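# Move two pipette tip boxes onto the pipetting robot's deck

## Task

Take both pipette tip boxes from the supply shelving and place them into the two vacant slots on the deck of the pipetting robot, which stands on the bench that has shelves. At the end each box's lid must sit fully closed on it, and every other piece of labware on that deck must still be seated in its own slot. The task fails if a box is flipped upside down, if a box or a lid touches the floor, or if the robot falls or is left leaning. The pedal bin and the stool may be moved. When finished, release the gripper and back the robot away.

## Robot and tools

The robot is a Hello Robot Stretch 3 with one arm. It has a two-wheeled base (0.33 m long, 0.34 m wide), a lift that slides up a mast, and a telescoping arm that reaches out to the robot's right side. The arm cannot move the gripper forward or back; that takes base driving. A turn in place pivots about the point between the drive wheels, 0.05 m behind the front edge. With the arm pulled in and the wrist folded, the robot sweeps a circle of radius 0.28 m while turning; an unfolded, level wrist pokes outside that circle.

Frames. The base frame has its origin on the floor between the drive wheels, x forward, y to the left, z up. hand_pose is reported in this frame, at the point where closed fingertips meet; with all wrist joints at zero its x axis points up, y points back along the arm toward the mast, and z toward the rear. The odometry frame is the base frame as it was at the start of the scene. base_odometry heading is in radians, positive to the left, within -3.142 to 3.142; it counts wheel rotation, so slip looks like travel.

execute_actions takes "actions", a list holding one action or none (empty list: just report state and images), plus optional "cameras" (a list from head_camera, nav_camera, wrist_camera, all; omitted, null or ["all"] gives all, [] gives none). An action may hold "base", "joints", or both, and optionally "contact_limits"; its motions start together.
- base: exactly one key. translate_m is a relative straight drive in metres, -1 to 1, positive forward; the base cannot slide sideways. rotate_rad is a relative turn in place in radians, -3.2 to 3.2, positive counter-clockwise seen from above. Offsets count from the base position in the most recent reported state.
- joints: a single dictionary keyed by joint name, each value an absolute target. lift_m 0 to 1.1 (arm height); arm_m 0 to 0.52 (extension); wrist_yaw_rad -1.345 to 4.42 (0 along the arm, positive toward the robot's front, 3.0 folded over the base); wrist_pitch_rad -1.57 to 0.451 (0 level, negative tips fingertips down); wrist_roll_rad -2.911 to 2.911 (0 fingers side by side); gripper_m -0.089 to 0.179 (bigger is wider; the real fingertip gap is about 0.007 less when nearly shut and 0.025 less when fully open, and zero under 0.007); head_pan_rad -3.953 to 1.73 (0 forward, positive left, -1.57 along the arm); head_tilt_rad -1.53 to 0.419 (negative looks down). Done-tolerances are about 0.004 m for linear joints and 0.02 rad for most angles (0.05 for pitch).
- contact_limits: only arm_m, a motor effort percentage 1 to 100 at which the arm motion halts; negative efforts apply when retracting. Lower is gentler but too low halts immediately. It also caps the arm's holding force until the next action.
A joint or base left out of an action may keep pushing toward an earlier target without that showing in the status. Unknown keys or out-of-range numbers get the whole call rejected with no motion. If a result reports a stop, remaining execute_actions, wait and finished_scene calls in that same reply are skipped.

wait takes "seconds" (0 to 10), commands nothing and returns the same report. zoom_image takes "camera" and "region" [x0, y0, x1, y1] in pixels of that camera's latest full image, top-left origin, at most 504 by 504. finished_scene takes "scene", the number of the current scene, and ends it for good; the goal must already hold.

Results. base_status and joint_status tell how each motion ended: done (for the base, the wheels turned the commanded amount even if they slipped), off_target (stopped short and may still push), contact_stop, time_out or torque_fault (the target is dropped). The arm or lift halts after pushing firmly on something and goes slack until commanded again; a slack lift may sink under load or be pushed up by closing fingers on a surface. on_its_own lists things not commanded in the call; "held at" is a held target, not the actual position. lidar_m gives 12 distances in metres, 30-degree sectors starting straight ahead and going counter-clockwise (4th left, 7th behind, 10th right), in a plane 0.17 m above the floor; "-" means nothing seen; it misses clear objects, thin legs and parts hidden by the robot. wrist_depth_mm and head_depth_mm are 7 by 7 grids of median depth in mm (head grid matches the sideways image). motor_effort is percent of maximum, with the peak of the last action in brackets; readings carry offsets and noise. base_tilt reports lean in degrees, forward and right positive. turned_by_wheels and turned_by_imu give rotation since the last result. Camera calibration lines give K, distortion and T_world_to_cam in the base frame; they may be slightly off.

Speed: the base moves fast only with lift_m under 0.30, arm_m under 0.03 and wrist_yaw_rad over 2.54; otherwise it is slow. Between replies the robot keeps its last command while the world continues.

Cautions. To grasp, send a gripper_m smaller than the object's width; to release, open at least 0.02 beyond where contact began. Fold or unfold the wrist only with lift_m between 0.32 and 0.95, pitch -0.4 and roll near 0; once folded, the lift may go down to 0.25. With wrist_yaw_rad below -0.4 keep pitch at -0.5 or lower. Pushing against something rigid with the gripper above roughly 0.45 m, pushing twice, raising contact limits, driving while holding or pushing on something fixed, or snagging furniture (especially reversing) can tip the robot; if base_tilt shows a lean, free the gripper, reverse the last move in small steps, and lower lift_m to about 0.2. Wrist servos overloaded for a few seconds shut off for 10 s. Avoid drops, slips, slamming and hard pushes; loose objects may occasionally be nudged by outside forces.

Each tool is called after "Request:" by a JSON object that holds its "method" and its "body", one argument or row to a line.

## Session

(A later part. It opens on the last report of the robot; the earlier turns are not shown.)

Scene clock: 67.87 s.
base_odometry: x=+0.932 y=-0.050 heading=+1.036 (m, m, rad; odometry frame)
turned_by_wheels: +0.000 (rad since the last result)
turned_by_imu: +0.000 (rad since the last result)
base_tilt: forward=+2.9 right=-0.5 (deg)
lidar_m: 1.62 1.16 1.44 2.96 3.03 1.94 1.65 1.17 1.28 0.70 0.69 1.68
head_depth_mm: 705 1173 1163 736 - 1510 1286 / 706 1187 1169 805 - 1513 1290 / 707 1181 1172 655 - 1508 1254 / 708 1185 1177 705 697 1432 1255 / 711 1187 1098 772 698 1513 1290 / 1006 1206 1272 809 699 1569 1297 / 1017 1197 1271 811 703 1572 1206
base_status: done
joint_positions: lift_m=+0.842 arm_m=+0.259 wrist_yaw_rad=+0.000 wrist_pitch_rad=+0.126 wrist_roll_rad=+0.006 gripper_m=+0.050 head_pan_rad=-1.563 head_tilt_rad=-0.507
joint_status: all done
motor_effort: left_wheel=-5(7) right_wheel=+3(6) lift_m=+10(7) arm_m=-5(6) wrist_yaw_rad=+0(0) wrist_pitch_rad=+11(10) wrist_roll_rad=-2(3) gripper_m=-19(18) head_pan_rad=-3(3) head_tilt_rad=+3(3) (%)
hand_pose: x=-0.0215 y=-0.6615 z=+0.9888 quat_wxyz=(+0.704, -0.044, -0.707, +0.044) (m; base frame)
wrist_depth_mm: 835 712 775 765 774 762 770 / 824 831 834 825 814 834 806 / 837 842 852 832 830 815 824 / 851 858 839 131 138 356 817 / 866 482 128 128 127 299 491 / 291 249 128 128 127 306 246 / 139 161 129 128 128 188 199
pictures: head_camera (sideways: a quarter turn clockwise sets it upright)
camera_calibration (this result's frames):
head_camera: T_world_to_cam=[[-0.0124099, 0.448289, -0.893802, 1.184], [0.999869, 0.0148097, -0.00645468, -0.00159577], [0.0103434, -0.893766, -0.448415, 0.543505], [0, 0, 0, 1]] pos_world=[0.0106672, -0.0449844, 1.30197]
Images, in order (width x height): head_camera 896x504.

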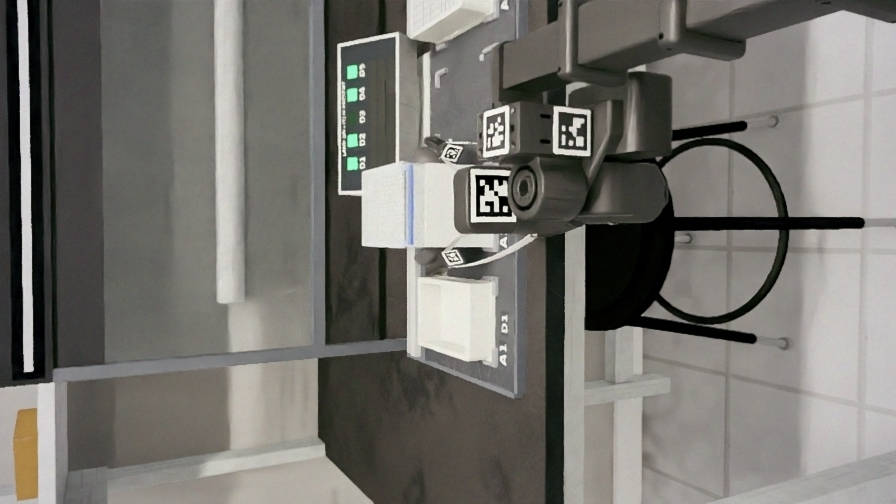

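Far end is in; nudge in slightly and release.

Request:
{"method": "execute_actions", "body": {
  "actions": [
    {"joints":{"arm_m":0.263,"lift_m":0.839}}
  ],
  "cameras": []
}}

Request:
{"method": "execute_actions", "body": {
  "actions": [
    {"joints":{"gripper_m":0.114}}
  ],
  "cameras": []
}}

Request:
{"method": "execute_actions", "body": {
  "actions": [
    {"joints":{"arm_m":0.13}}
  ],
  "cameras": ["head_camera","wrist_camera"]
}}

Scene clock: 71.10 s.
base_odometry: x=+0.932 y=-0.050 heading=+1.036 (m, m, rad; odometry frame)
turned_by_wheels: +0.000 (rad since the last result)
turned_by_imu: +0.000 (rad since the last result)
base_tilt: forward=+2.9 right=-0.5 (deg)
lidar_m: 1.62 1.16 1.44 2.96 3.02 1.94 1.65 1.17 1.28 0.70 0.69 1.69
head_depth_mm: 704 1180 1162 736 - - 1279 / 706 1182 852 805 - 1510 1286 / 707 1179 1175 658 - 1512 1257 / 708 1185 1182 703 697 1432 1256 / 710 1190 1097 772 698 1515 1288 / 1008 1208 1272 808 700 1566 1294 / 1014 1195 1276 809 703 1570 1200
base_status: not commanded
joint_positions: lift_m=+0.840 arm_m=+0.263 wrist_yaw_rad=+0.000 wrist_pitch_rad=+0.130 wrist_roll_rad=+0.006 gripper_m=+0.050 head_pan_rad=-1.563 head_tilt_rad=-0.507
joint_status: all done
motor_effort: left_wheel=-5(4) right_wheel=+2(2) lift_m=+10(4) arm_m=+4(4) wrist_yaw_rad=+0(0) wrist_pitch_rad=+10(11) wrist_roll_rad=-2(3) gripper_m=-18(18) head_pan_rad=-3(3) head_tilt_rad=+2(2) (%)
hand_pose: x=-0.0215 y=-0.6649 z=+0.9878 quat_wxyz=(+0.704, -0.046, -0.707, +0.046) (m; base frame)
wrist_depth_mm: 857 713 757 766 779 771 773 / 863 818 805 837 833 822 829 / 844 841 829 829 808 807 810 / 833 857 852 130 137 360 823 / 859 479 128 128 127 297 486 / 289 248 128 128 127 303 246 / 137 161 129 128 127 186 198
pictures: none
No camera images: the call's "cameras" was empty. Leave "cameras" out to get every camera's image.

Scene clock: 72.23 s.
base_odometry: x=+0.932 y=-0.050 heading=+1.036 (m, m, rad; odometry frame)
turned_by_wheels: +0.000 (rad since the last result)
turned_by_imu: +0.000 (rad since the last result)
base_tilt: forward=+2.8 right=-0.6 (deg)
lidar_m: 1.62 1.16 1.44 2.95 3.03 1.94 1.65 1.17 1.29 0.70 0.69 1.68
head_depth_mm: 707 1177 1165 735 - - 1284 / 705 1178 1167 805 - 1509 1285 / 708 1182 1171 657 - 1509 1253 / 708 1185 1176 704 696 1427 1259 / 711 1187 1093 774 699 1511 1290 / 1007 1205 1270 809 700 1564 1293 / 1014 1199 1276 810 702 1571 1206
base_status: not commanded
joint_positions: lift_m=+0.840 arm_m=+0.263 wrist_yaw_rad=+0.000 wrist_pitch_rad=+0.138 wrist_roll_rad=+0.006 gripper_m=+0.114 head_pan_rad=-1.563 head_tilt_rad=-0.507
joint_status: all done
motor_effort: left_wheel=-5(5) right_wheel=+3(3) lift_m=+10(10) arm_m=+3(4) wrist_yaw_rad=+0(0) wrist_pitch_rad=+7(10) wrist_roll_rad=-3(3) gripper_m=+2(79) head_pan_rad=-4(3) head_tilt_rad=+3(2) (%)
hand_pose: x=-0.0215 y=-0.6648 z=+0.9899 quat_wxyz=(+0.704, -0.049, -0.707, +0.049) (m; base frame)
wrist_depth_mm: 842 704 755 754 752 756 754 / 844 826 822 833 826 815 828 / 847 831 837 828 826 818 812 / 849 837 837 137 346 363 838 / 858 582 127 127 126 306 507 / 329 248 126 126 125 - 249 / 185 161 127 127 126 190 203
pictures: none
No camera images: the call's "cameras" was empty. Leave "cameras" out to get every camera's image.

Scene clock: 74.47 s.
base_odometry: x=+0.932 y=-0.050 heading=+1.036 (m, m, rad; odometry frame)
turned_by_wheels: +0.000 (rad since the last result)
turned_by_imu: +0.000 (rad since the last result)
base_tilt: forward=+2.9 right=-0.5 (deg)
lidar_m: 1.62 1.16 1.44 2.95 3.01 1.93 1.66 1.17 1.29 0.70 0.70 1.68
head_depth_mm: 706 1178 1163 736 668 - - / 707 1173 1167 776 647 - - / 708 1186 1176 671 636 - 1225 / 710 1187 1176 705 696 1462 1260 / 712 1192 1100 773 697 1512 1290 / 1001 1208 1272 807 701 1561 1290 / 1017 1191 1279 810 702 1571 1201
base_status: not commanded
joint_positions: lift_m=+0.840 arm_m=+0.130 wrist_yaw_rad=+0.000 wrist_pitch_rad=+0.139 wrist_roll_rad=+0.006 gripper_m=+0.114 head_pan_rad=-1.563 head_tilt_rad=-0.507
joint_status: all done
motor_effort: left_wheel=-5(6) right_wheel=+3(3) lift_m=+10(10) arm_m=-5(5) wrist_yaw_rad=-1(0) wrist_pitch_rad=+7(7) wrist_roll_rad=-3(3) gripper_m=+1(1) head_pan_rad=-3(4) head_tilt_rad=+3(3) (%)
hand_pose: x=-0.0215 y=-0.5324 z=+0.9901 quat_wxyz=(+0.704, -0.049, -0.707, +0.049) (m; base frame)
wrist_depth_mm: 968 749 755 753 738 730 744 / 985 945 956 952 961 964 938 / 977 974 974 972 938 959 939 / - 973 967 267 494 931 943 / 987 589 555 259 421 420 321 / 328 283 270 260 262 - 258 / 223 213 221 220 219 214 217
pictures: head_camera (sideways: a quarter turn clockwise sets it upright), wrist_camera
camera_calibration (this result's frames):
head_camera: T_world_to_cam=[[-0.0124097, 0.448287, -0.893803, 1.184], [0.999869, 0.0148095, -0.0064547, -0.00159575], [0.0103432, -0.893767, -0.448413, 0.543502], [0, 0, 0, 1]] pos_world=[0.0106671, -0.0449844, 1.30197]
wrist_camera: T_world_to_cam=[[-0.999455, -0.0321017, -0.0077528, -0.0224059], [0.00620492, 0.0480398, -0.998826, 1.04946], [0.0324364, -0.998329, -0.0478145, -0.324032], [0, 0, 0, 1]] pos_world=[-0.0183951, -0.374626, 1.03256]
Images, in order (width x height): head_camera 896x504, wrist_camera 644x364.

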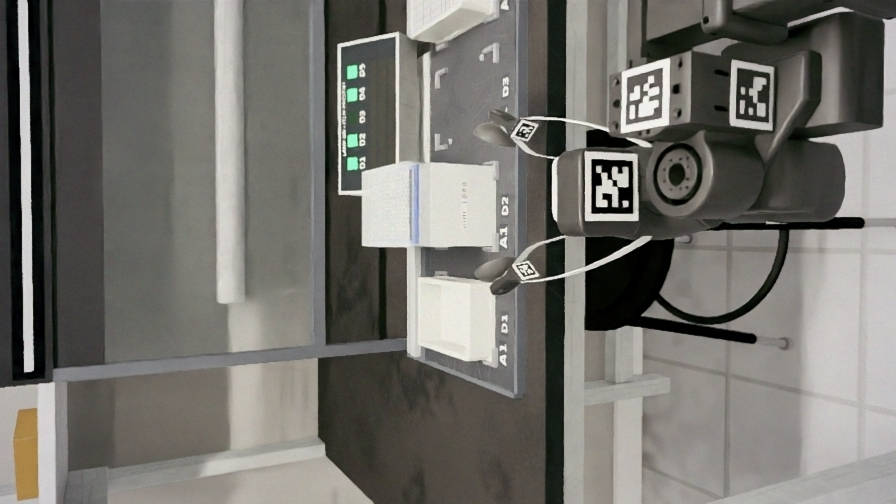

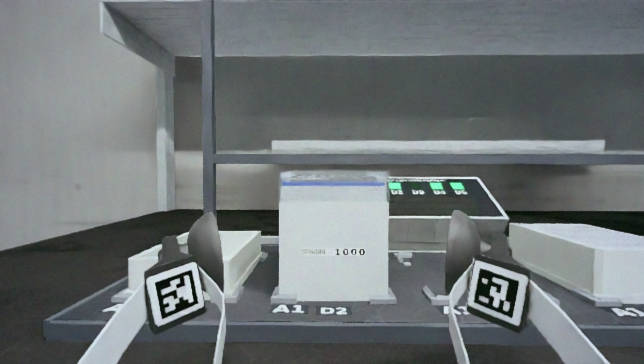

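Request:
{"method": "execute_actions", "body": {
  "actions": [
    {"base":{"rotate_rad":-0.439},"joints":{"arm_m":0.05,"head_tilt_rad":-0.8}}
  ],
  "cameras": []
}}

Request:
{"method": "execute_actions", "body": {
  "actions": [
    {"base":{"translate_m":-1.0},"joints":{"lift_m":0.472,"wrist_pitch_rad":0.02,"gripper_m":0.16}}
  ],
  "cameras": []
}}

Request:
{"method": "execute_actions", "body": {
  "actions": [
    {"base":{"translate_m":-0.08}}
  ],
  "cameras": []
}}

Request:
{"method": "execute_actions", "body": {
  "actions": [
    {"base":{"rotate_rad":-1.157},"joints":{"arm_m":0.24}}
  ],
  "cameras": ["head_camera","wrist_camera"]
}}

Scene clock: 80.30 s.
base_odometry: x=+0.932 y=-0.050 heading=+0.597 (m, m, rad; odometry frame)
turned_by_wheels: -0.439 (rad since the last result)
turned_by_imu: -0.435 (rad since the last result)
base_tilt: forward=+2.9 right=-0.6 (deg)
lidar_m: 1.65 1.61 1.16 1.58 2.98 2.83 1.94 1.66 1.17 0.95 0.70 0.69
head_depth_mm: 878 848 2001 1805 - - 1106 / 835 852 781 1807 - - 1115 / 1231 853 715 1871 - - 1130 / 1181 831 688 1764 1493 1292 1134 / 1155 783 666 1696 1483 1296 1135 / 1107 761 643 1056 1483 1302 1139 / 1081 736 616 980 1518 1300 1140
base_status: done
joint_positions: lift_m=+0.840 arm_m=+0.050 wrist_yaw_rad=+0.000 wrist_pitch_rad=+0.139 wrist_roll_rad=+0.006 gripper_m=+0.114 head_pan_rad=-1.563 head_tilt_rad=-0.790
joint_status: all done
motor_effort: left_wheel=+4(10) right_wheel=-1(4) lift_m=+9(9) arm_m=-5(5) wrist_yaw_rad=+0(0) wrist_pitch_rad=+7(7) wrist_roll_rad=-2(2) gripper_m=+0(1) head_pan_rad=-4(3) head_tilt_rad=-5(27) (%)
hand_pose: x=-0.0215 y=-0.4524 z=+0.9902 quat_wxyz=(+0.704, -0.049, -0.707, +0.049) (m; base frame)
wrist_depth_mm: 756 751 735 688 641 - - / 848 941 - - 642 - - / 836 915 - - 713 - - / 310 525 603 - 728 - - / 299 461 468 411 544 719 608 / 295 310 326 354 401 - 708 / 248 302 334 397 - - 724
pictures: none
No camera images: the call's "cameras" was empty. Leave "cameras" out to get every camera's image.

Scene clock: 91.27 s.
base_odometry: x=+0.105 y=-0.613 heading=+0.597 (m, m, rad; odometry frame)
turned_by_wheels: +0.000 (rad since the last result)
turned_by_imu: +0.003 (rad since the last result)
base_tilt: forward=+2.9 right=-0.4 (deg)
lidar_m: 1.62 1.92 2.04 2.60 2.57 1.63 0.95 0.79 0.80 1.79 1.02 1.43
head_depth_mm: 1613 1739 1905 1806 1502 1288 1130 / 1786 2003 2143 1811 1505 1288 1170 / 1722 1982 2195 1814 1509 1324 - / 1647 1880 2122 1829 1509 1298 1134 / 1582 1791 2057 1830 1514 1296 1132 / 1515 1673 1876 1721 1522 1300 1138 / 1422 971 1829 1842 1519 1304 1135
base_status: done
joint_positions: lift_m=+0.473 arm_m=+0.050 wrist_yaw_rad=+0.000 wrist_pitch_rad=+0.003 wrist_roll_rad=+0.006 gripper_m=+0.160 head_pan_rad=-1.563 head_tilt_rad=-0.790
joint_status: all done
motor_effort: left_wheel=+3(6) right_wheel=-1(5) lift_m=+9(10) arm_m=-5(5) wrist_yaw_rad=+0(0) wrist_pitch_rad=+6(8) wrist_roll_rad=-3(3) gripper_m=-1(84) head_pan_rad=-3(3) head_tilt_rad=-5(5) (%)
hand_pose: x=-0.0215 y=-0.4516 z=+0.5881 quat_wxyz=(+0.705, -0.001, -0.709, +0.001) (m; base frame)
wrist_depth_mm: 835 644 - - - - 926 / - - - - - - 943 / - - - - - - 946 / - - - - - - 944 / - - - - - - 961 / - - - - - - 939 / - 991 - - - - 955
pictures: none
No camera images: the call's "cameras" was empty. Leave "cameras" out to get every camera's image.

Scene clock: 93.03 s.
base_odometry: x=+0.039 y=-0.658 heading=+0.598 (m, m, rad; odometry frame)
turned_by_wheels: +0.000 (rad since the last result)
turned_by_imu: +0.000 (rad since the last result)
base_tilt: forward=+2.8 right=-0.5 (deg)
lidar_m: 1.71 2.00 2.12 2.56 2.53 0.89 0.88 0.87 0.74 1.80 1.05 1.58
head_depth_mm: 1522 1645 1794 1798 1511 1287 1128 / 1739 1925 2070 1802 1504 1291 1170 / 1759 2023 2202 1813 1503 1319 - / 1677 1904 2123 1811 1513 1294 1135 / 1610 1825 2071 1819 1515 1298 1134 / 1544 1748 2005 1768 1516 1300 1136 / 1485 1607 1820 1831 1522 1304 1135
base_status: done
joint_positions: lift_m=+0.473 arm_m=+0.050 wrist_yaw_rad=+0.000 wrist_pitch_rad=+0.003 wrist_roll_rad=+0.006 gripper_m=+0.160 head_pan_rad=-1.563 head_tilt_rad=-0.790
joint_status: not commanded
motor_effort: left_wheel=+3(4) right_wheel=-1(4) lift_m=+9(9) arm_m=-5(5) wrist_yaw_rad=+0(0) wrist_pitch_rad=+6(6) wrist_roll_rad=-3(3) gripper_m=+1(1) head_pan_rad=-4(3) head_tilt_rad=-5(5) (%)
hand_pose: x=-0.0215 y=-0.4516 z=+0.5881 quat_wxyz=(+0.705, -0.001, -0.709, +0.001) (m; base frame)
wrist_depth_mm: 626 839 - - - - 858 / - - - - - - 885 / - - - - - - 893 / - - - - - - 884 / - - - - - - 908 / - - - - - - 862 / - 973 - - - - 948
pictures: none
No camera images: the call's "cameras" was empty. Leave "cameras" out to get every camera's image.

Scene clock: 95.80 s.
base_odometry: x=+0.039 y=-0.658 heading=-0.559 (m, m, rad; odometry frame)
turned_by_wheels: -1.157 (rad since the last result)
turned_by_imu: -1.146 (rad since the last result)
base_tilt: forward=+2.9 right=-0.6 (deg)
lidar_m: 1.05 1.58 1.70 2.00 2.06 2.63 2.51 1.70 0.87 0.92 0.74 1.62
head_depth_mm: 926 727 1233 1056 1380 1284 1126 / 926 729 1238 1058 1418 1291 1150 / 922 735 1243 1034 1456 1245 1135 / 910 702 1244 1036 1421 1293 1131 / 924 705 1244 1066 1422 1295 1133 / 909 708 1192 1042 1294 1299 1140 / 823 710 811 943 1523 1305 1137
base_status: done
joint_positions: lift_m=+0.473 arm_m=+0.240 wrist_yaw_rad=+0.000 wrist_pitch_rad=+0.003 wrist_roll_rad=+0.006 gripper_m=+0.160 head_pan_rad=-1.563 head_tilt_rad=-0.790
joint_status: all done
motor_effort: left_wheel=+4(9) right_wheel=-1(5) lift_m=+9(9) arm_m=+3(6) wrist_yaw_rad=+0(0) wrist_pitch_rad=+6(6) wrist_roll_rad=-3(3) gripper_m=+1(0) head_pan_rad=-3(3) head_tilt_rad=-5(5) (%)
hand_pose: x=-0.0215 y=-0.6410 z=+0.5881 quat_wxyz=(+0.705, -0.001, -0.709, +0.001) (m; base frame)
wrist_depth_mm: 395 570 606 613 604 609 603 / 395 579 626 628 618 615 626 / 394 571 634 641 643 645 623 / 392 537 656 344 655 655 577 / 355 387 351 350 352 391 351 / 238 - 239 237 239 240 248 / 215 216 216 215 216 215 217
pictures: head_camera (sideways: a quarter turn clockwise sets it upright), wrist_camera
camera_calibration (this result's frames):
head_camera: T_world_to_cam=[[-0.0141395, 0.680026, -0.733052, 0.97443], [0.999859, 0.0162519, -0.00420958, -0.00452056], [0.00905086, -0.733008, -0.68016, 0.84501], [0, 0, 0, 1]] pos_world=[0.0106498, -0.0431642, 1.28903]
wrist_camera: T_world_to_cam=[[-0.999455, -0.0307125, -0.0120768, -0.0255843], [0.0062413, 0.183434, -0.983012, 0.730591], [0.0324061, -0.982552, -0.183142, -0.36197], [0, 0, 0, 1]] pos_world=[-0.0184002, -0.490455, 0.651579]
Images, in order (width x height): head_camera 896x504, wrist_camera 644x364.

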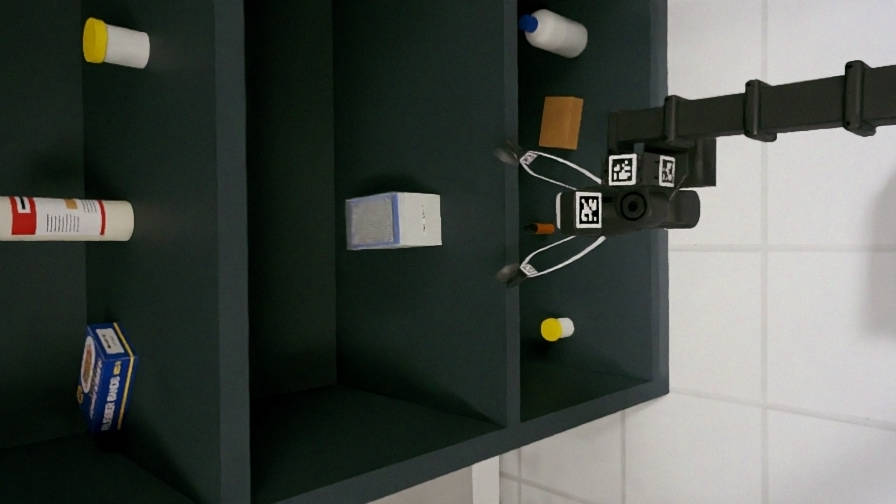

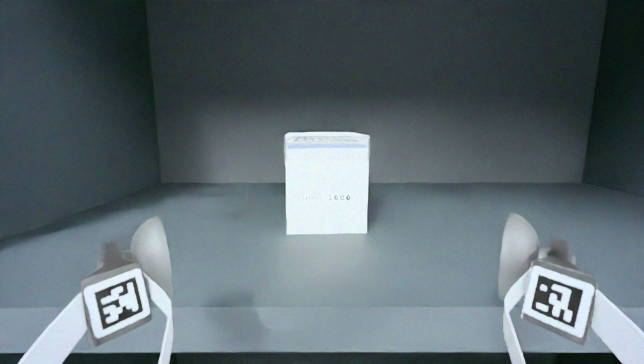

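Request:
{"method": "execute_actions", "body": {
  "actions": [
    {"base":{"translate_m":-0.006},"joints":{"wrist_yaw_rad":0.06,"arm_m":0.463},"contact_limits":{"arm_m":12}}
  ],
  "cameras": ["wrist_camera"]
}}

Scene clock: 100.43 s.
base_odometry: x=+0.034 y=-0.655 heading=-0.559 (m, m, rad; odometry frame)
turned_by_wheels: +0.000 (rad since the last result)
turned_by_imu: +0.000 (rad since the last result)
base_tilt: forward=+2.9 right=-0.5 (deg)
lidar_m: 1.05 1.59 1.71 1.99 2.06 2.62 2.50 1.71 0.87 0.92 0.74 1.61
head_depth_mm: 928 727 1241 1059 1358 1289 1125 / 924 731 1241 1061 1419 1293 - / 921 734 1238 1094 1386 1288 1129 / 909 702 1245 1034 1425 1290 1134 / 927 704 1248 1067 1425 1298 1136 / 910 706 1210 1042 1320 1299 1137 / 840 708 826 942 1518 1301 1138
base_status: done
joint_positions: lift_m=+0.473 arm_m=+0.463 wrist_yaw_rad=+0.059 wrist_pitch_rad=+0.003 wrist_roll_rad=+0.006 gripper_m=+0.160 head_pan_rad=-1.563 head_tilt_rad=-0.790
joint_status: all done
motor_effort: left_wheel=+3(7) right_wheel=-2(6) lift_m=+9(9) arm_m=+4(4) wrist_yaw_rad=+1(3) wrist_pitch_rad=+6(6) wrist_roll_rad=-2(3) gripper_m=+1(0) head_pan_rad=-3(4) head_tilt_rad=-5(5) (%)
contact_limits: arm_m 12 (drawing in: default 31, maximum 50; extending or still: default 41, maximum 67)
hand_pose: x=-0.0063 y=-0.8635 z=+0.5881 quat_wxyz=(+0.705, +0.020, -0.709, +0.022) (m; base frame)
wrist_depth_mm: 372 410 402 403 392 384 384 / 374 425 418 411 403 398 392 / 371 437 429 416 413 413 405 / 370 448 439 121 121 418 413 / 343 383 121 120 120 386 351 / 236 - 125 123 123 237 246 / 179 171 129 127 127 179 172
pictures: wrist_camera
camera_calibration (this result's frames):
wrist_camera: T_world_to_cam=[[-0.995876, -0.0899179, -0.0120767, -0.068333], [-0.00464585, 0.183481, -0.983012, 0.771294], [0.0906063, -0.978902, -0.183142, -0.577621], [0, 0, 0, 1]] pos_world=[-0.0121318, -0.713096, 0.651579]
Images, in order (width x height): wrist_camera 644x364.

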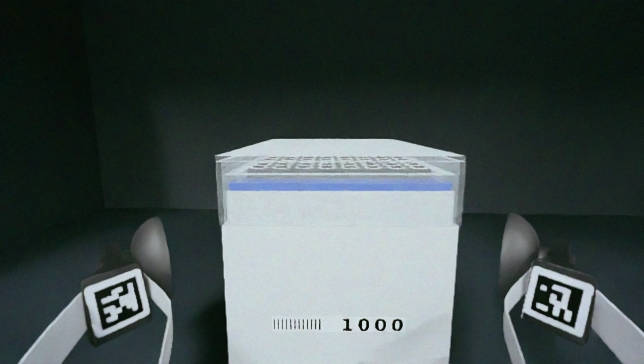

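Request:
{"method": "execute_actions", "body": {
  "actions": [
    {"base":{"translate_m":-0.002},"joints":{"gripper_m":0.049,"lift_m":0.469}}
  ],
  "cameras": []
}}

Request:
{"method": "execute_actions", "body": {
  "actions": [
    {"joints":{"lift_m":0.5,"wrist_pitch_rad":0.2,"wrist_yaw_rad":0,"head_tilt_rad":-0.5}}
  ],
  "cameras": ["wrist_camera"]
}}

Scene clock: 104.33 s.
base_odometry: x=+0.032 y=-0.654 heading=-0.559 (m, m, rad; odometry frame)
turned_by_wheels: +0.000 (rad since the last result)
turned_by_imu: +0.000 (rad since the last result)
base_tilt: forward=+2.8 right=-0.5 (deg)
lidar_m: 1.06 1.76 1.71 2.00 2.06 2.63 2.51 1.70 0.87 1.13 0.74 1.61
head_depth_mm: 927 727 1235 1057 1359 1293 1131 / 926 730 1236 1062 1410 1292 - / 920 734 1240 1094 1384 1290 1129 / 910 701 1217 1036 1422 1294 1136 / 930 704 1237 1066 1427 1296 1134 / 912 707 1207 1040 1240 1298 1137 / 843 709 830 948 1518 1302 1139
base_status: done
joint_positions: lift_m=+0.470 arm_m=+0.463 wrist_yaw_rad=+0.059 wrist_pitch_rad=+0.003 wrist_roll_rad=+0.006 gripper_m=+0.050 head_pan_rad=-1.563 head_tilt_rad=-0.790
joint_status: all done
motor_effort: left_wheel=+3(6) right_wheel=-2(6) lift_m=+9(13) arm_m=+3(5) wrist_yaw_rad=+0(1) wrist_pitch_rad=+6(6) wrist_roll_rad=-3(3) gripper_m=-18(91) head_pan_rad=-3(3) head_tilt_rad=-5(6) (%)
hand_pose: x=-0.0062 y=-0.8636 z=+0.5851 quat_wxyz=(+0.705, +0.020, -0.709, +0.022) (m; base frame)
wrist_depth_mm: 376 412 403 401 396 385 384 / 374 427 416 411 405 399 392 / 375 434 429 418 415 407 400 / 378 445 432 123 123 419 413 / 339 339 124 124 123 339 339 / 231 231 127 127 127 246 231 / 175 175 132 131 131 167 175
pictures: none
No camera images: the call's "cameras" was empty. Leave "cameras" out to get every camera's image.

Scene clock: 105.40 s.
base_odometry: x=+0.032 y=-0.654 heading=-0.559 (m, m, rad; odometry frame)
turned_by_wheels: +0.000 (rad since the last result)
turned_by_imu: +0.000 (rad since the last result)
base_tilt: forward=+2.9 right=-0.4 (deg)
lidar_m: 1.06 1.76 1.71 2.00 2.05 2.63 2.51 1.70 0.87 1.13 0.74 1.62
head_depth_mm: 927 1009 1007 1227 1159 1010 1209 / 929 1011 1011 1230 1162 990 1242 / 932 1010 1013 1228 1078 - 1214 / 928 999 898 1232 1081 1009 1213 / 929 1013 946 1232 1170 1012 1214 / 931 1014 947 1031 1118 1014 1158 / 847 838 835 771 850 953 1261
base_status: not commanded
joint_positions: lift_m=+0.499 arm_m=+0.463 wrist_yaw_rad=+0.002 wrist_pitch_rad=+0.158 wrist_roll_rad=+0.006 gripper_m=+0.050 head_pan_rad=-1.563 head_tilt_rad=-0.507
joint_status: all done
motor_effort: left_wheel=+4(4) right_wheel=-1(2) lift_m=+40(43) arm_m=+3(4) wrist_yaw_rad=-3(9) wrist_pitch_rad=+14(17) wrist_roll_rad=-2(3) gripper_m=-18(19) head_pan_rad=-2(3) head_tilt_rad=+3(24) (%)
hand_pose: x=-0.0209 y=-0.8645 z=+0.6544 quat_wxyz=(+0.703, -0.055, -0.707, +0.056) (m; base frame)
wrist_depth_mm: 409 430 425 426 429 429 429 / 406 428 428 429 434 432 433 / 409 431 432 427 431 430 434 / 406 436 431 132 133 432 430 / 412 435 130 129 128 434 439 / 400 437 129 128 128 442 439 / 316 316 127 127 127 297 319
pictures: wrist_camera
camera_calibration (this result's frames):
wrist_camera: T_world_to_cam=[[-0.999374, -0.0346351, -0.00714946, -0.0376393], [0.00613004, 0.0294506, -0.999547, 0.714514], [0.03483, -0.998966, -0.0292199, -0.684368], [0, 0, 0, 1]] pos_world=[-0.0181593, -0.706007, 0.693925]
Images, in order (width x height): wrist_camera 644x364.

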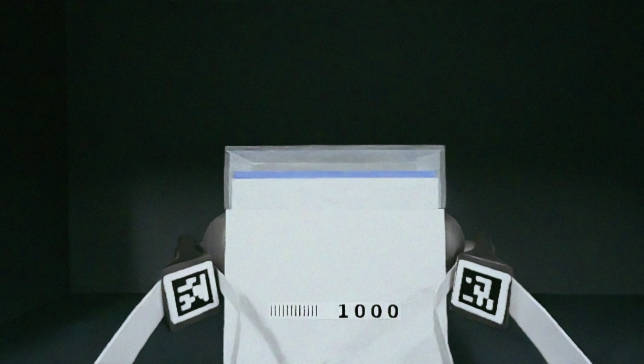

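Request:
{"method": "execute_actions", "body": {
  "actions": [
    {"joints":{"arm_m":0.15}}
  ],
  "cameras": []
}}

Request:
{"method": "execute_actions", "body": {
  "actions": [
    {"base":{"rotate_rad":1.095},"joints":{"arm_m":0.03}}
  ],
  "cameras": []
}}

Request:
{"method": "execute_actions", "body": {
  "actions": [
    {"base":{"translate_m":0.973},"joints":{"lift_m":0.855}}
  ],
  "cameras": []
}}

Request:
{"method": "execute_actions", "body": {
  "actions": [
    {"base":{"rotate_rad":0.5}}
  ],
  "cameras": ["head_camera","wrist_camera"]
}}

Scene clock: 113.03 s.
base_odometry: x=+0.032 y=-0.654 heading=-0.559 (m, m, rad; odometry frame)
turned_by_wheels: +0.000 (rad since the last result)
turned_by_imu: +0.000 (rad since the last result)
base_tilt: forward=+2.9 right=-0.5 (deg)
lidar_m: 1.06 1.76 1.71 1.99 2.05 2.61 2.51 1.71 0.87 1.13 0.74 1.61
head_depth_mm: 928 1008 1007 1226 1163 1008 1208 / 927 1008 1014 1232 1163 1007 1208 / 930 1011 1017 1228 1167 778 1244 / 931 1000 898 1226 1166 920 1209 / 931 1011 947 1230 1170 1013 1215 / 930 1013 950 1032 1116 1017 1155 / 845 840 836 773 851 951 1262
base_status: not commanded
joint_positions: lift_m=+0.499 arm_m=+0.150 wrist_yaw_rad=+0.001 wrist_pitch_rad=+0.158 wrist_roll_rad=+0.006 gripper_m=+0.050 head_pan_rad=-1.563 head_tilt_rad=-0.507
joint_status: all done
motor_effort: left_wheel=+4(4) right_wheel=-1(1) lift_m=+39(39) arm_m=-5(7) wrist_yaw_rad=-2(3) wrist_pitch_rad=+14(14) wrist_roll_rad=-3(3) gripper_m=-17(18) head_pan_rad=-3(3) head_tilt_rad=+3(3) (%)
hand_pose: x=-0.0212 y=-0.5521 z=+0.6545 quat_wxyz=(+0.703, -0.055, -0.707, +0.056) (m; base frame)
wrist_depth_mm: 402 545 595 595 596 598 566 / 397 586 746 740 735 755 618 / 397 581 727 746 731 747 621 / 398 585 753 132 132 741 624 / 399 586 130 129 129 761 622 / 391 465 129 128 127 519 476 / 320 321 127 127 126 302 322
pictures: none
No camera images: the call's "cameras" was empty. Leave "cameras" out to get every camera's image.

Scene clock: 115.70 s.
base_odometry: x=+0.032 y=-0.654 heading=+0.536 (m, m, rad; odometry frame)
turned_by_wheels: +1.095 (rad since the last result)
turned_by_imu: +1.085 (rad since the last result)
base_tilt: forward=+2.9 right=-0.5 (deg)
lidar_m: 1.71 2.00 2.08 2.59 2.55 1.63 0.87 0.92 0.74 1.69 1.06 1.51
head_depth_mm: 1385 1464 1558 1660 1774 1545 1285 / 1581 1682 1800 1924 1906 1560 1281 / 1753 1894 2082 2277 1977 1554 620 / 1697 1838 2019 2228 1980 1552 650 / 1616 1748 1902 2086 1982 1557 1287 / 1539 1663 1804 1974 1984 1563 1292 / 1479 1586 1706 1850 1855 1478 1291
base_status: done
joint_positions: lift_m=+0.499 arm_m=+0.030 wrist_yaw_rad=+0.000 wrist_pitch_rad=+0.158 wrist_roll_rad=+0.006 gripper_m=+0.050 head_pan_rad=-1.563 head_tilt_rad=-0.507
joint_status: all done
motor_effort: left_wheel=-5(11) right_wheel=+3(7) lift_m=+40(40) arm_m=-5(7) wrist_yaw_rad=-1(1) wrist_pitch_rad=+14(14) wrist_roll_rad=-2(3) gripper_m=-18(18) head_pan_rad=-3(3) head_tilt_rad=+3(3) (%)
hand_pose: x=-0.0214 y=-0.4321 z=+0.6545 quat_wxyz=(+0.703, -0.055, -0.707, +0.056) (m; base frame)
wrist_depth_mm: - - - - - - 870 / 659 - - - - - 874 / - - - - - - 873 / - - - 132 133 - 874 / - - 130 129 128 - 861 / - - 129 128 128 - 851 / - - 128 127 126 - 836
pictures: none
No camera images: the call's "cameras" was empty. Leave "cameras" out to get every camera's image.

Scene clock: 126.40 s.
base_odometry: x=+0.869 y=-0.157 heading=+0.536 (m, m, rad; odometry frame)
turned_by_wheels: +0.000 (rad since the last result)
turned_by_imu: -0.005 (rad since the last result)
base_tilt: forward=+2.9 right=-0.4 (deg)
lidar_m: 1.80 1.74 1.27 1.65 3.00 2.81 1.83 1.53 1.07 1.27 0.71 0.77
head_depth_mm: 1435 1617 1672 894 1961 1552 - / 1132 1510 1269 846 1827 1601 - / 710 769 954 803 443 - - / 770 846 930 779 450 1612 1280 / 765 1272 1181 782 1626 1564 1287 / 730 1211 1185 694 677 1562 1288 / 699 1150 1195 746 647 1436 1264
base_status: done
joint_positions: lift_m=+0.854 arm_m=+0.030 wrist_yaw_rad=+0.000 wrist_pitch_rad=+0.159 wrist_roll_rad=+0.006 gripper_m=+0.050 head_pan_rad=-1.563 head_tilt_rad=-0.507
joint_status: all done
motor_effort: left_wheel=-4(7) right_wheel=+3(7) lift_m=+40(42) arm_m=-5(4) wrist_yaw_rad=-1(1) wrist_pitch_rad=+14(14) wrist_roll_rad=-2(3) gripper_m=-18(17) head_pan_rad=-3(3) head_tilt_rad=+3(3) (%)
hand_pose: x=-0.0214 y=-0.4321 z=+1.0097 quat_wxyz=(+0.703, -0.056, -0.707, +0.056) (m; base frame)
wrist_depth_mm: 688 594 639 654 - - - / 863 939 - 643 - - - / 898 966 - 693 - - - / 821 970 - 132 132 - - / 460 479 129 129 128 762 - / 360 345 128 128 128 628 - / 272 303 128 127 127 - -
pictures: none
No camera images: the call's "cameras" was empty. Leave "cameras" out to get every camera's image.

Scene clock: 128.27 s.
base_odometry: x=+0.869 y=-0.157 heading=+1.036 (m, m, rad; odometry frame)
turned_by_wheels: +0.500 (rad since the last result)
turned_by_imu: +0.495 (rad since the last result)
base_tilt: forward=+2.9 right=-0.5 (deg)
lidar_m: 1.74 1.27 1.61 2.97 2.86 1.83 1.53 1.06 1.28 0.71 0.77 1.81
head_depth_mm: 707 1180 1169 774 692 1554 - / 709 1185 1168 695 648 1603 - / 709 1183 856 777 443 - - / 711 1185 1180 724 450 1517 1259 / 713 1191 1179 671 701 1427 1231 / 714 1207 1186 763 701 1468 1290 / 716 1194 1191 785 704 1569 1295
base_status: done
joint_positions: lift_m=+0.854 arm_m=+0.030 wrist_yaw_rad=+0.000 wrist_pitch_rad=+0.159 wrist_roll_rad=+0.006 gripper_m=+0.050 head_pan_rad=-1.563 head_tilt_rad=-0.507
joint_status: not commanded
motor_effort: left_wheel=-5(11) right_wheel=+3(6) lift_m=+40(40) arm_m=-6(5) wrist_yaw_rad=-1(1) wrist_pitch_rad=+14(14) wrist_roll_rad=-3(3) gripper_m=-19(17) head_pan_rad=-3(3) head_tilt_rad=+3(3) (%)
hand_pose: x=-0.0214 y=-0.4321 z=+1.0097 quat_wxyz=(+0.703, -0.056, -0.707, +0.056) (m; base frame)
wrist_depth_mm: - 786 603 607 603 602 527 / - 920 - - - - 526 / - - - - - - 549 / - - 443 132 133 - 553 / - 763 129 129 128 764 553 / 362 359 128 128 128 402 362 / 293 293 128 127 127 289 290
pictures: head_camera (sideways: a quarter turn clockwise sets it upright), wrist_camera
camera_calibration (this result's frames):
head_camera: T_world_to_cam=[[-0.0123706, 0.448316, -0.89379, 1.18398], [0.999871, 0.0147218, -0.00645448, -0.00159604], [0.0102646, -0.893754, -0.44844, 0.543538], [0, 0, 0, 1]] pos_world=[0.0106632, -0.0449848, 1.30197]
wrist_camera: T_world_to_cam=[[-0.999439, -0.0327236, -0.00712005, -0.0198202], [0.0061918, 0.0283805, -0.999578, 1.05646], [0.0329119, -0.999061, -0.028162, -0.243131], [0, 0, 0, 1]] pos_world=[-0.0183485, -0.273535, 1.04902]
Images, in order (width x height): head_camera 896x504, wrist_camera 644x364.

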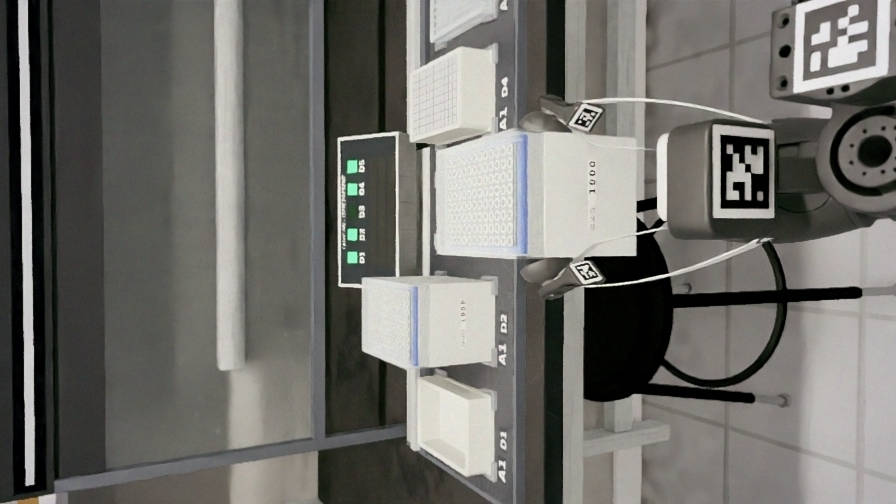

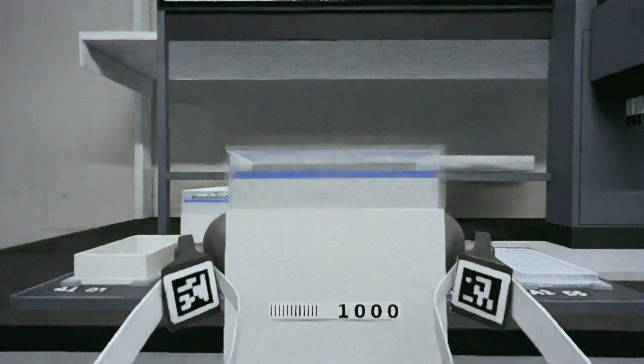

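Alignment matches; 2 mm further away.

Request:
{"method": "execute_actions", "body": {
  "actions": [
    {"joints":{"arm_m":0.262},"contact_limits":{"arm_m":12}}
  ],
  "cameras": []
}}

Request:
{"method": "execute_actions", "body": {
  "actions": [
    {"joints":{"lift_m":0.836,"wrist_pitch_rad":0.175}}
  ],
  "cameras": []
}}

Request:
{"method": "execute_actions", "body": {
  "actions": [
    {"joints":{"arm_m":0.2655,"lift_m":0.834}}
  ],
  "cameras": ["head_camera"]
}}

Request:
{"method": "zoom_image", "body": {
  "camera": "head_camera",
  "region": [340,120,540,320]
}}

Scene clock: 134.23 s.
base_odometry: x=+0.869 y=-0.157 heading=+1.036 (m, m, rad; odometry frame)
turned_by_wheels: +0.000 (rad since the last result)
turned_by_imu: +0.000 (rad since the last result)
base_tilt: forward=+2.8 right=-0.5 (deg)
lidar_m: 1.74 1.27 1.61 2.97 2.86 1.83 1.53 1.07 1.28 0.71 0.77 1.81
head_depth_mm: 706 1175 1164 774 - 1508 1287 / 707 1183 1168 730 - 1535 1285 / 709 1185 854 640 - 1465 1283 / 711 1186 1178 702 699 1510 1290 / 713 1189 1183 671 699 1429 1230 / 713 1207 1188 763 703 1469 1292 / 716 1194 1188 786 703 1562 1291
base_status: not commanded
joint_positions: lift_m=+0.854 arm_m=+0.262 wrist_yaw_rad=+0.000 wrist_pitch_rad=+0.159 wrist_roll_rad=+0.006 gripper_m=+0.050 head_pan_rad=-1.563 head_tilt_rad=-0.507
joint_status: all done
motor_effort: left_wheel=-4(5) right_wheel=+3(3) lift_m=+40(40) arm_m=+4(4) wrist_yaw_rad=-1(1) wrist_pitch_rad=+14(14) wrist_roll_rad=-3(3) gripper_m=-17(18) head_pan_rad=-3(4) head_tilt_rad=+3(3) (%)
contact_limits: arm_m 12 (drawing in: default 31, maximum 50; extending or still: default 41, maximum 67)
hand_pose: x=-0.0214 y=-0.6635 z=+1.0097 quat_wxyz=(+0.703, -0.056, -0.707, +0.056) (m; base frame)
wrist_depth_mm: 636 684 676 676 678 666 687 / 861 834 842 849 831 822 823 / 843 840 832 838 818 831 821 / 854 832 781 132 132 786 827 / 141 149 130 129 128 757 757 / 131 131 129 128 128 437 373 / 130 145 128 127 126 171 159
pictures: none
No camera images: the call's "cameras" was empty. Leave "cameras" out to get every camera's image.

Scene clock: 135.13 s.
base_odometry: x=+0.869 y=-0.157 heading=+1.036 (m, m, rad; odometry frame)
turned_by_wheels: +0.000 (rad since the last result)
turned_by_imu: +0.000 (rad since the last result)
base_tilt: forward=+2.8 right=-0.5 (deg)
lidar_m: 1.74 1.27 1.61 2.96 2.85 1.84 1.53 1.07 1.28 0.71 0.77 1.81
head_depth_mm: 707 1177 1162 772 - - 1284 / 706 1179 1167 726 - 1510 1285 / 710 1186 855 656 - 1469 1290 / 711 1187 1180 700 698 1513 1292 / 712 1188 1181 672 701 1433 1226 / 713 1208 1187 765 703 1478 1287 / 715 1199 1192 783 703 1566 1292
base_status: not commanded
joint_positions: lift_m=+0.837 arm_m=+0.262 wrist_yaw_rad=+0.000 wrist_pitch_rad=+0.143 wrist_roll_rad=+0.006 gripper_m=+0.050 head_pan_rad=-1.563 head_tilt_rad=-0.507
joint_status: all done
motor_effort: left_wheel=-5(5) right_wheel=+3(3) lift_m=+9(32) arm_m=+4(3) wrist_yaw_rad=-1(1) wrist_pitch_rad=+11(13) wrist_roll_rad=-3(3) gripper_m=-18(19) head_pan_rad=-3(3) head_tilt_rad=+3(3) (%)
hand_pose: x=-0.0214 y=-0.6637 z=+0.9880 quat_wxyz=(+0.704, -0.050, -0.707, +0.050) (m; base frame)
wrist_depth_mm: 697 747 749 745 757 753 747 / 835 834 829 841 831 819 827 / 837 846 824 834 822 816 829 / 376 172 214 130 131 859 806 / 130 135 129 129 128 594 581 / 130 130 128 128 128 185 168 / 131 146 128 127 127 170 129
pictures: none
No camera images: the call's "cameras" was empty. Leave "cameras" out to get every camera's image.

Scene clock: 135.73 s.
base_odometry: x=+0.869 y=-0.157 heading=+1.036 (m, m, rad; odometry frame)
turned_by_wheels: +0.000 (rad since the last result)
turned_by_imu: +0.000 (rad since the last result)
base_tilt: forward=+2.9 right=-0.4 (deg)
lidar_m: 1.74 1.27 1.61 2.97 2.85 1.83 1.53 1.06 1.29 0.71 0.77 1.81
head_depth_mm: 706 1175 1165 773 - - 1282 / 707 1177 1172 728 - 1506 1288 / 710 1186 855 661 - 1464 1289 / 711 1188 1174 700 697 1517 1288 / 712 1193 1179 670 701 1437 1226 / 714 1207 1188 764 703 1472 1292 / 717 1196 1191 784 704 1566 1298
base_status: not commanded
joint_positions: lift_m=+0.835 arm_m=+0.265 wrist_yaw_rad=+0.000 wrist_pitch_rad=+0.145 wrist_roll_rad=+0.006 gripper_m=+0.050 head_pan_rad=-1.563 head_tilt_rad=-0.507
joint_status: all done
motor_effort: left_wheel=-5(5) right_wheel=+3(3) lift_m=+9(12) arm_m=+4(6) wrist_yaw_rad=-1(1) wrist_pitch_rad=+10(11) wrist_roll_rad=-2(3) gripper_m=-18(17) head_pan_rad=-3(3) head_tilt_rad=+3(3) (%)
hand_pose: x=-0.0214 y=-0.6672 z=+0.9865 quat_wxyz=(+0.704, -0.051, -0.707, +0.051) (m; base frame)
wrist_depth_mm: 661 755 759 744 746 749 748 / 839 831 851 832 825 813 805 / 840 846 850 842 820 821 824 / 373 162 215 130 130 819 834 / 126 135 128 128 128 587 590 / 127 127 128 128 127 181 164 / 127 146 128 128 127 171 126
pictures: head_camera (sideways: a quarter turn clockwise sets it upright)
camera_calibration (this result's frames):
head_camera: T_world_to_cam=[[-0.0123705, 0.448311, -0.893792, 1.18399], [0.999871, 0.0147217, -0.00645452, -0.00159599], [0.0102645, -0.893756, -0.448435, 0.543532], [0, 0, 0, 1]] pos_world=[0.0106632, -0.0449848, 1.30197]
Images, in order (width x height): head_camera 896x504.

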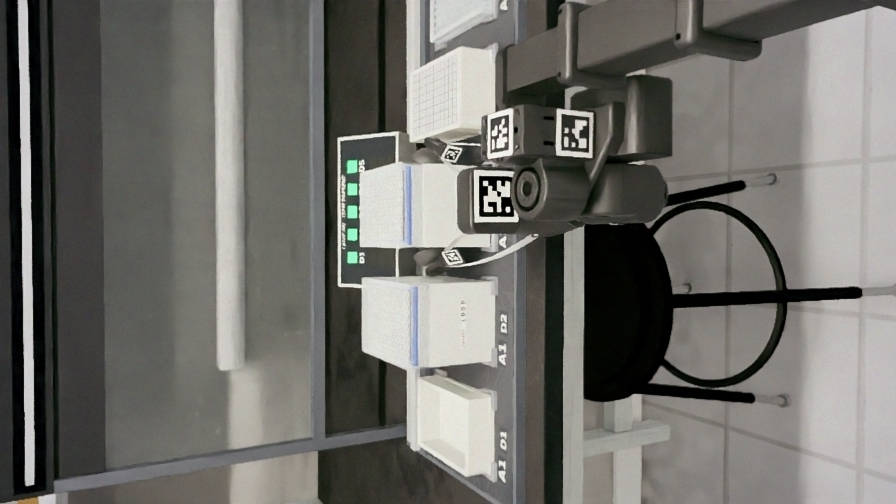

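Region (340, 120, 540, 320) of head_camera's 896x504 image, scaled by 2.520, with more detail than that image has.

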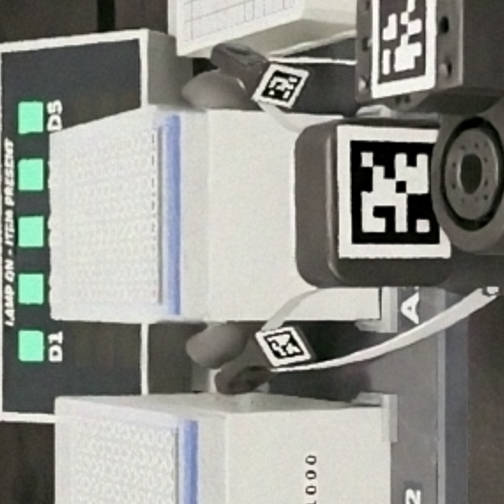

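Request:
{"method": "execute_actions", "body": {
  "actions": [
    {"joints":{"gripper_m":0.113}}
  ],
  "cameras": []
}}

Request:
{"method": "execute_actions", "body": {
  "actions": [
    {"joints":{"arm_m":0.0}}
  ],
  "cameras": ["head_camera","wrist_camera"]
}}

Request:
{"method": "zoom_image", "body": {
  "camera": "head_camera",
  "region": [320,130,570,380]
}}

Scene clock: 138.87 s.
base_odometry: x=+0.869 y=-0.157 heading=+1.036 (m, m, rad; odometry frame)
turned_by_wheels: +0.000 (rad since the last result)
turned_by_imu: +0.000 (rad since the last result)
base_tilt: forward=+2.9 right=-0.5 (deg)
lidar_m: 1.74 1.27 1.61 2.97 2.86 1.83 1.53 1.06 1.29 0.71 0.77 1.81
head_depth_mm: 707 1179 1162 774 - - 1280 / 709 1182 1170 726 - 1508 1286 / 709 1186 857 659 - 1472 1285 / 710 1188 1180 694 698 1512 1292 / 711 1192 1180 671 701 1435 1225 / 714 1205 1183 764 702 1474 1289 / 716 1198 1187 784 706 1570 1293
base_status: not commanded
joint_positions: lift_m=+0.835 arm_m=+0.265 wrist_yaw_rad=-0.001 wrist_pitch_rad=+0.152 wrist_roll_rad=+0.006 gripper_m=+0.113 head_pan_rad=-1.563 head_tilt_rad=-0.507
joint_status: all done
motor_effort: left_wheel=-5(6) right_wheel=+3(3) lift_m=+10(9) arm_m=+4(4) wrist_yaw_rad=+0(0) wrist_pitch_rad=+8(10) wrist_roll_rad=-3(3) gripper_m=+1(79) head_pan_rad=-4(4) head_tilt_rad=+3(3) (%)
hand_pose: x=-0.0216 y=-0.6671 z=+0.9884 quat_wxyz=(+0.703, -0.053, -0.707, +0.053) (m; base frame)
wrist_depth_mm: 640 741 746 734 729 731 739 / 838 849 841 831 844 825 847 / 838 828 838 829 828 805 839 / 371 175 242 136 369 845 815 / 126 138 127 125 125 751 611 / 126 126 126 126 125 - 170 / 127 148 127 126 126 163 126
pictures: none
No camera images: the call's "cameras" was empty. Leave "cameras" out to get every camera's image.

Scene clock: 142.03 s.
base_odometry: x=+0.869 y=-0.157 heading=+1.036 (m, m, rad; odometry frame)
turned_by_wheels: +0.000 (rad since the last result)
turned_by_imu: +0.000 (rad since the last result)
base_tilt: forward=+2.9 right=-0.4 (deg)
lidar_m: 1.74 1.27 1.61 2.97 2.86 1.83 1.53 1.07 1.29 0.71 0.77 1.81
head_depth_mm: 707 1180 1164 774 690 1557 1284 / 708 1186 1170 694 649 1553 1280 / 710 1185 857 671 697 1553 - / 710 1186 1182 706 654 1518 1254 / 713 1189 1181 671 700 1452 1230 / 716 1210 1187 763 703 1475 1293 / 717 1198 1193 785 703 1571 1294
base_status: not commanded
joint_positions: lift_m=+0.835 arm_m=+0.000 wrist_yaw_rad=-0.001 wrist_pitch_rad=+0.155 wrist_roll_rad=+0.006 gripper_m=+0.113 head_pan_rad=-1.563 head_tilt_rad=-0.507
joint_status: all done
motor_effort: left_wheel=-5(5) right_wheel=+3(3) lift_m=+9(10) arm_m=-5(6) wrist_yaw_rad=+0(1) wrist_pitch_rad=+7(8) wrist_roll_rad=-3(2) gripper_m=+0(1) head_pan_rad=-4(3) head_tilt_rad=+3(3) (%)
hand_pose: x=-0.0216 y=-0.4022 z=+0.9891 quat_wxyz=(+0.703, -0.054, -0.707, +0.054) (m; base frame)
wrist_depth_mm: - 853 652 634 621 624 527 / - - - - - - 537 / - - - - - - 575 / - - 450 590 - - 579 / 623 406 393 389 402 615 580 / 335 346 333 331 333 - 337 / 365 366 362 361 362 362 355
pictures: head_camera (sideways: a quarter turn clockwise sets it upright), wrist_camera
camera_calibration (this result's frames):
head_camera: T_world_to_cam=[[-0.0123695, 0.44828, -0.893807, 1.18401], [0.999871, 0.0147198, -0.00645477, -0.00159567], [0.0102631, -0.893772, -0.448404, 0.543492], [0, 0, 0, 1]] pos_world=[0.0106631, -0.0449848, 1.30197]
wrist_camera: T_world_to_cam=[[-0.999474, -0.0316067, -0.00726261, -0.0186773], [0.0062265, 0.0327572, -0.999444, 1.0366], [0.0318271, -0.998963, -0.0325431, -0.209457], [0, 0, 0, 1]] pos_world=[-0.0184555, -0.243786, 1.02907]
Images, in order (width x height): head_camera 896x504, wrist_camera 644x364.

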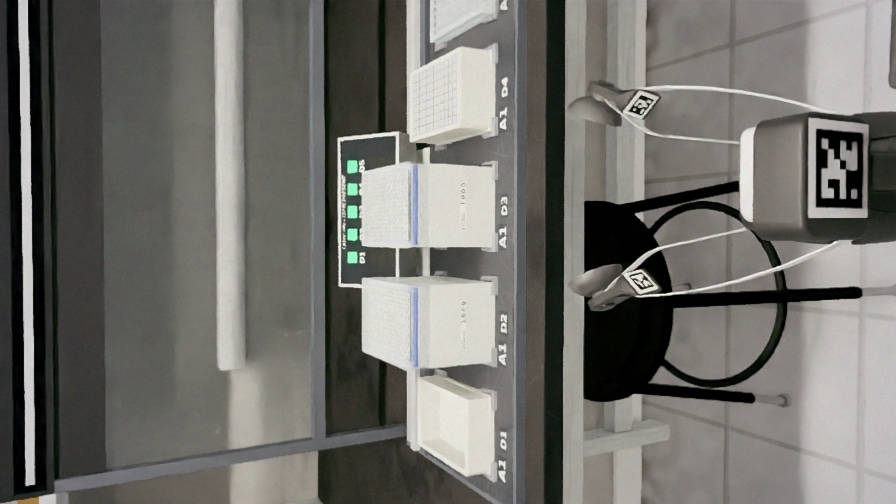

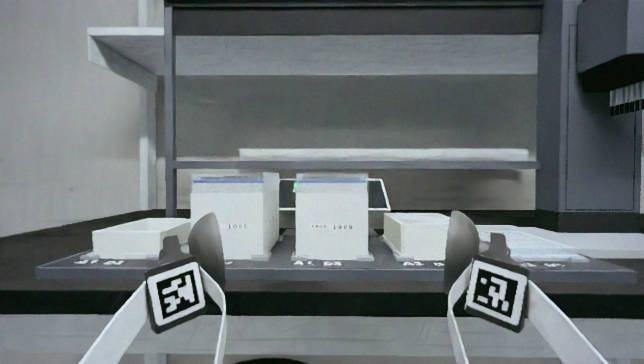

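Region (320, 130, 570, 380) of head_camera's 896x504 image, scaled by 2.016, with more detail than that image has.

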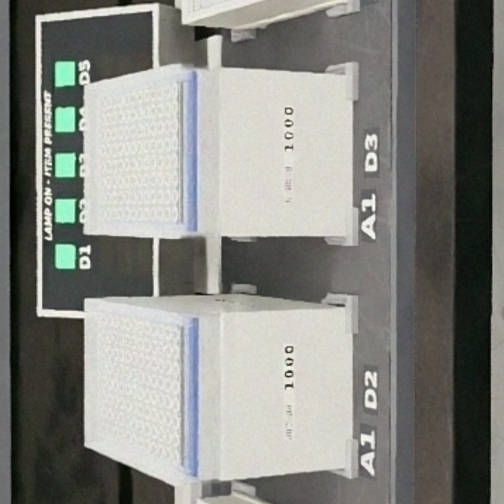

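Request:
{"method": "execute_actions", "body": {
  "actions": [
    {"base":{"rotate_rad":-0.9},"joints":{"head_pan_rad":-0.8}}
  ],
  "cameras": ["head_camera"]
}}

Scene clock: 145.77 s.
base_odometry: x=+0.869 y=-0.157 heading=+0.136 (m, m, rad; odometry frame)
turned_by_wheels: -0.900 (rad since the last result)
turned_by_imu: -0.892 (rad since the last result)
base_tilt: forward=+2.9 right=-0.6 (deg)
lidar_m: 0.77 1.76 1.40 1.27 1.91 2.98 2.54 1.84 1.53 1.06 1.24 0.71
head_depth_mm: 738 1230 1083 775 1632 1552 1283 / 729 1221 1269 776 1624 1560 1287 / 721 1207 1175 692 708 1555 1289 / 713 1188 1174 695 698 1511 1287 / 704 1172 1179 675 686 1514 1258 / 696 1160 1186 656 647 1017 1261 / 689 1153 1191 698 649 1441 1284
base_status: done
joint_positions: lift_m=+0.835 arm_m=+0.000 wrist_yaw_rad=-0.001 wrist_pitch_rad=+0.155 wrist_roll_rad=+0.006 gripper_m=+0.113 head_pan_rad=-0.807 head_tilt_rad=-0.507
joint_status: all done
motor_effort: left_wheel=+4(11) right_wheel=-1(4) lift_m=+10(9) arm_m=-5(5) wrist_yaw_rad=+1(0) wrist_pitch_rad=+7(7) wrist_roll_rad=-3(3) gripper_m=+0(1) head_pan_rad=+4(41) head_tilt_rad=+3(3) (%)
hand_pose: x=-0.0216 y=-0.4022 z=+0.9891 quat_wxyz=(+0.703, -0.054, -0.707, +0.054) (m; base frame)
wrist_depth_mm: 722 596 - - - - - / 925 614 - - - - - / 922 652 - - - - - / 926 659 - - - - - / 526 565 661 758 - - - / 350 401 - - - - - / 371 - - - - - -
pictures: head_camera (sideways: a quarter turn clockwise sets it upright)
camera_calibration (this result's frames):
head_camera: T_world_to_cam=[[-0.31656, 0.317643, -0.893808, 1.18586], [0.717322, 0.696712, -0.00645478, 0.0001279], [0.620677, -0.643191, -0.448403, 0.539767], [0, 0, 0, 1]] pos_world=[0.0402835, -0.0295964, 1.30197]
Images, in order (width x height): head_camera 896x504.

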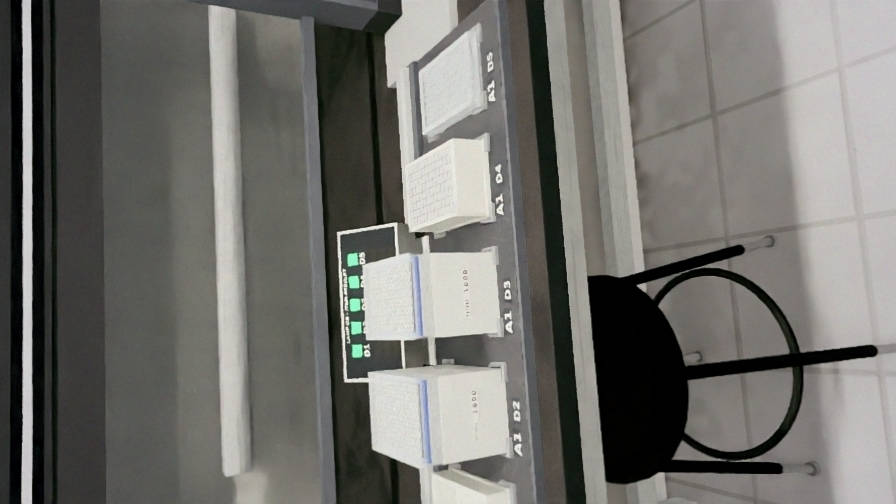

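Request:
{"method": "finished_scene", "body": {
  "scene": 2
}}

The scene is finished: the task was done.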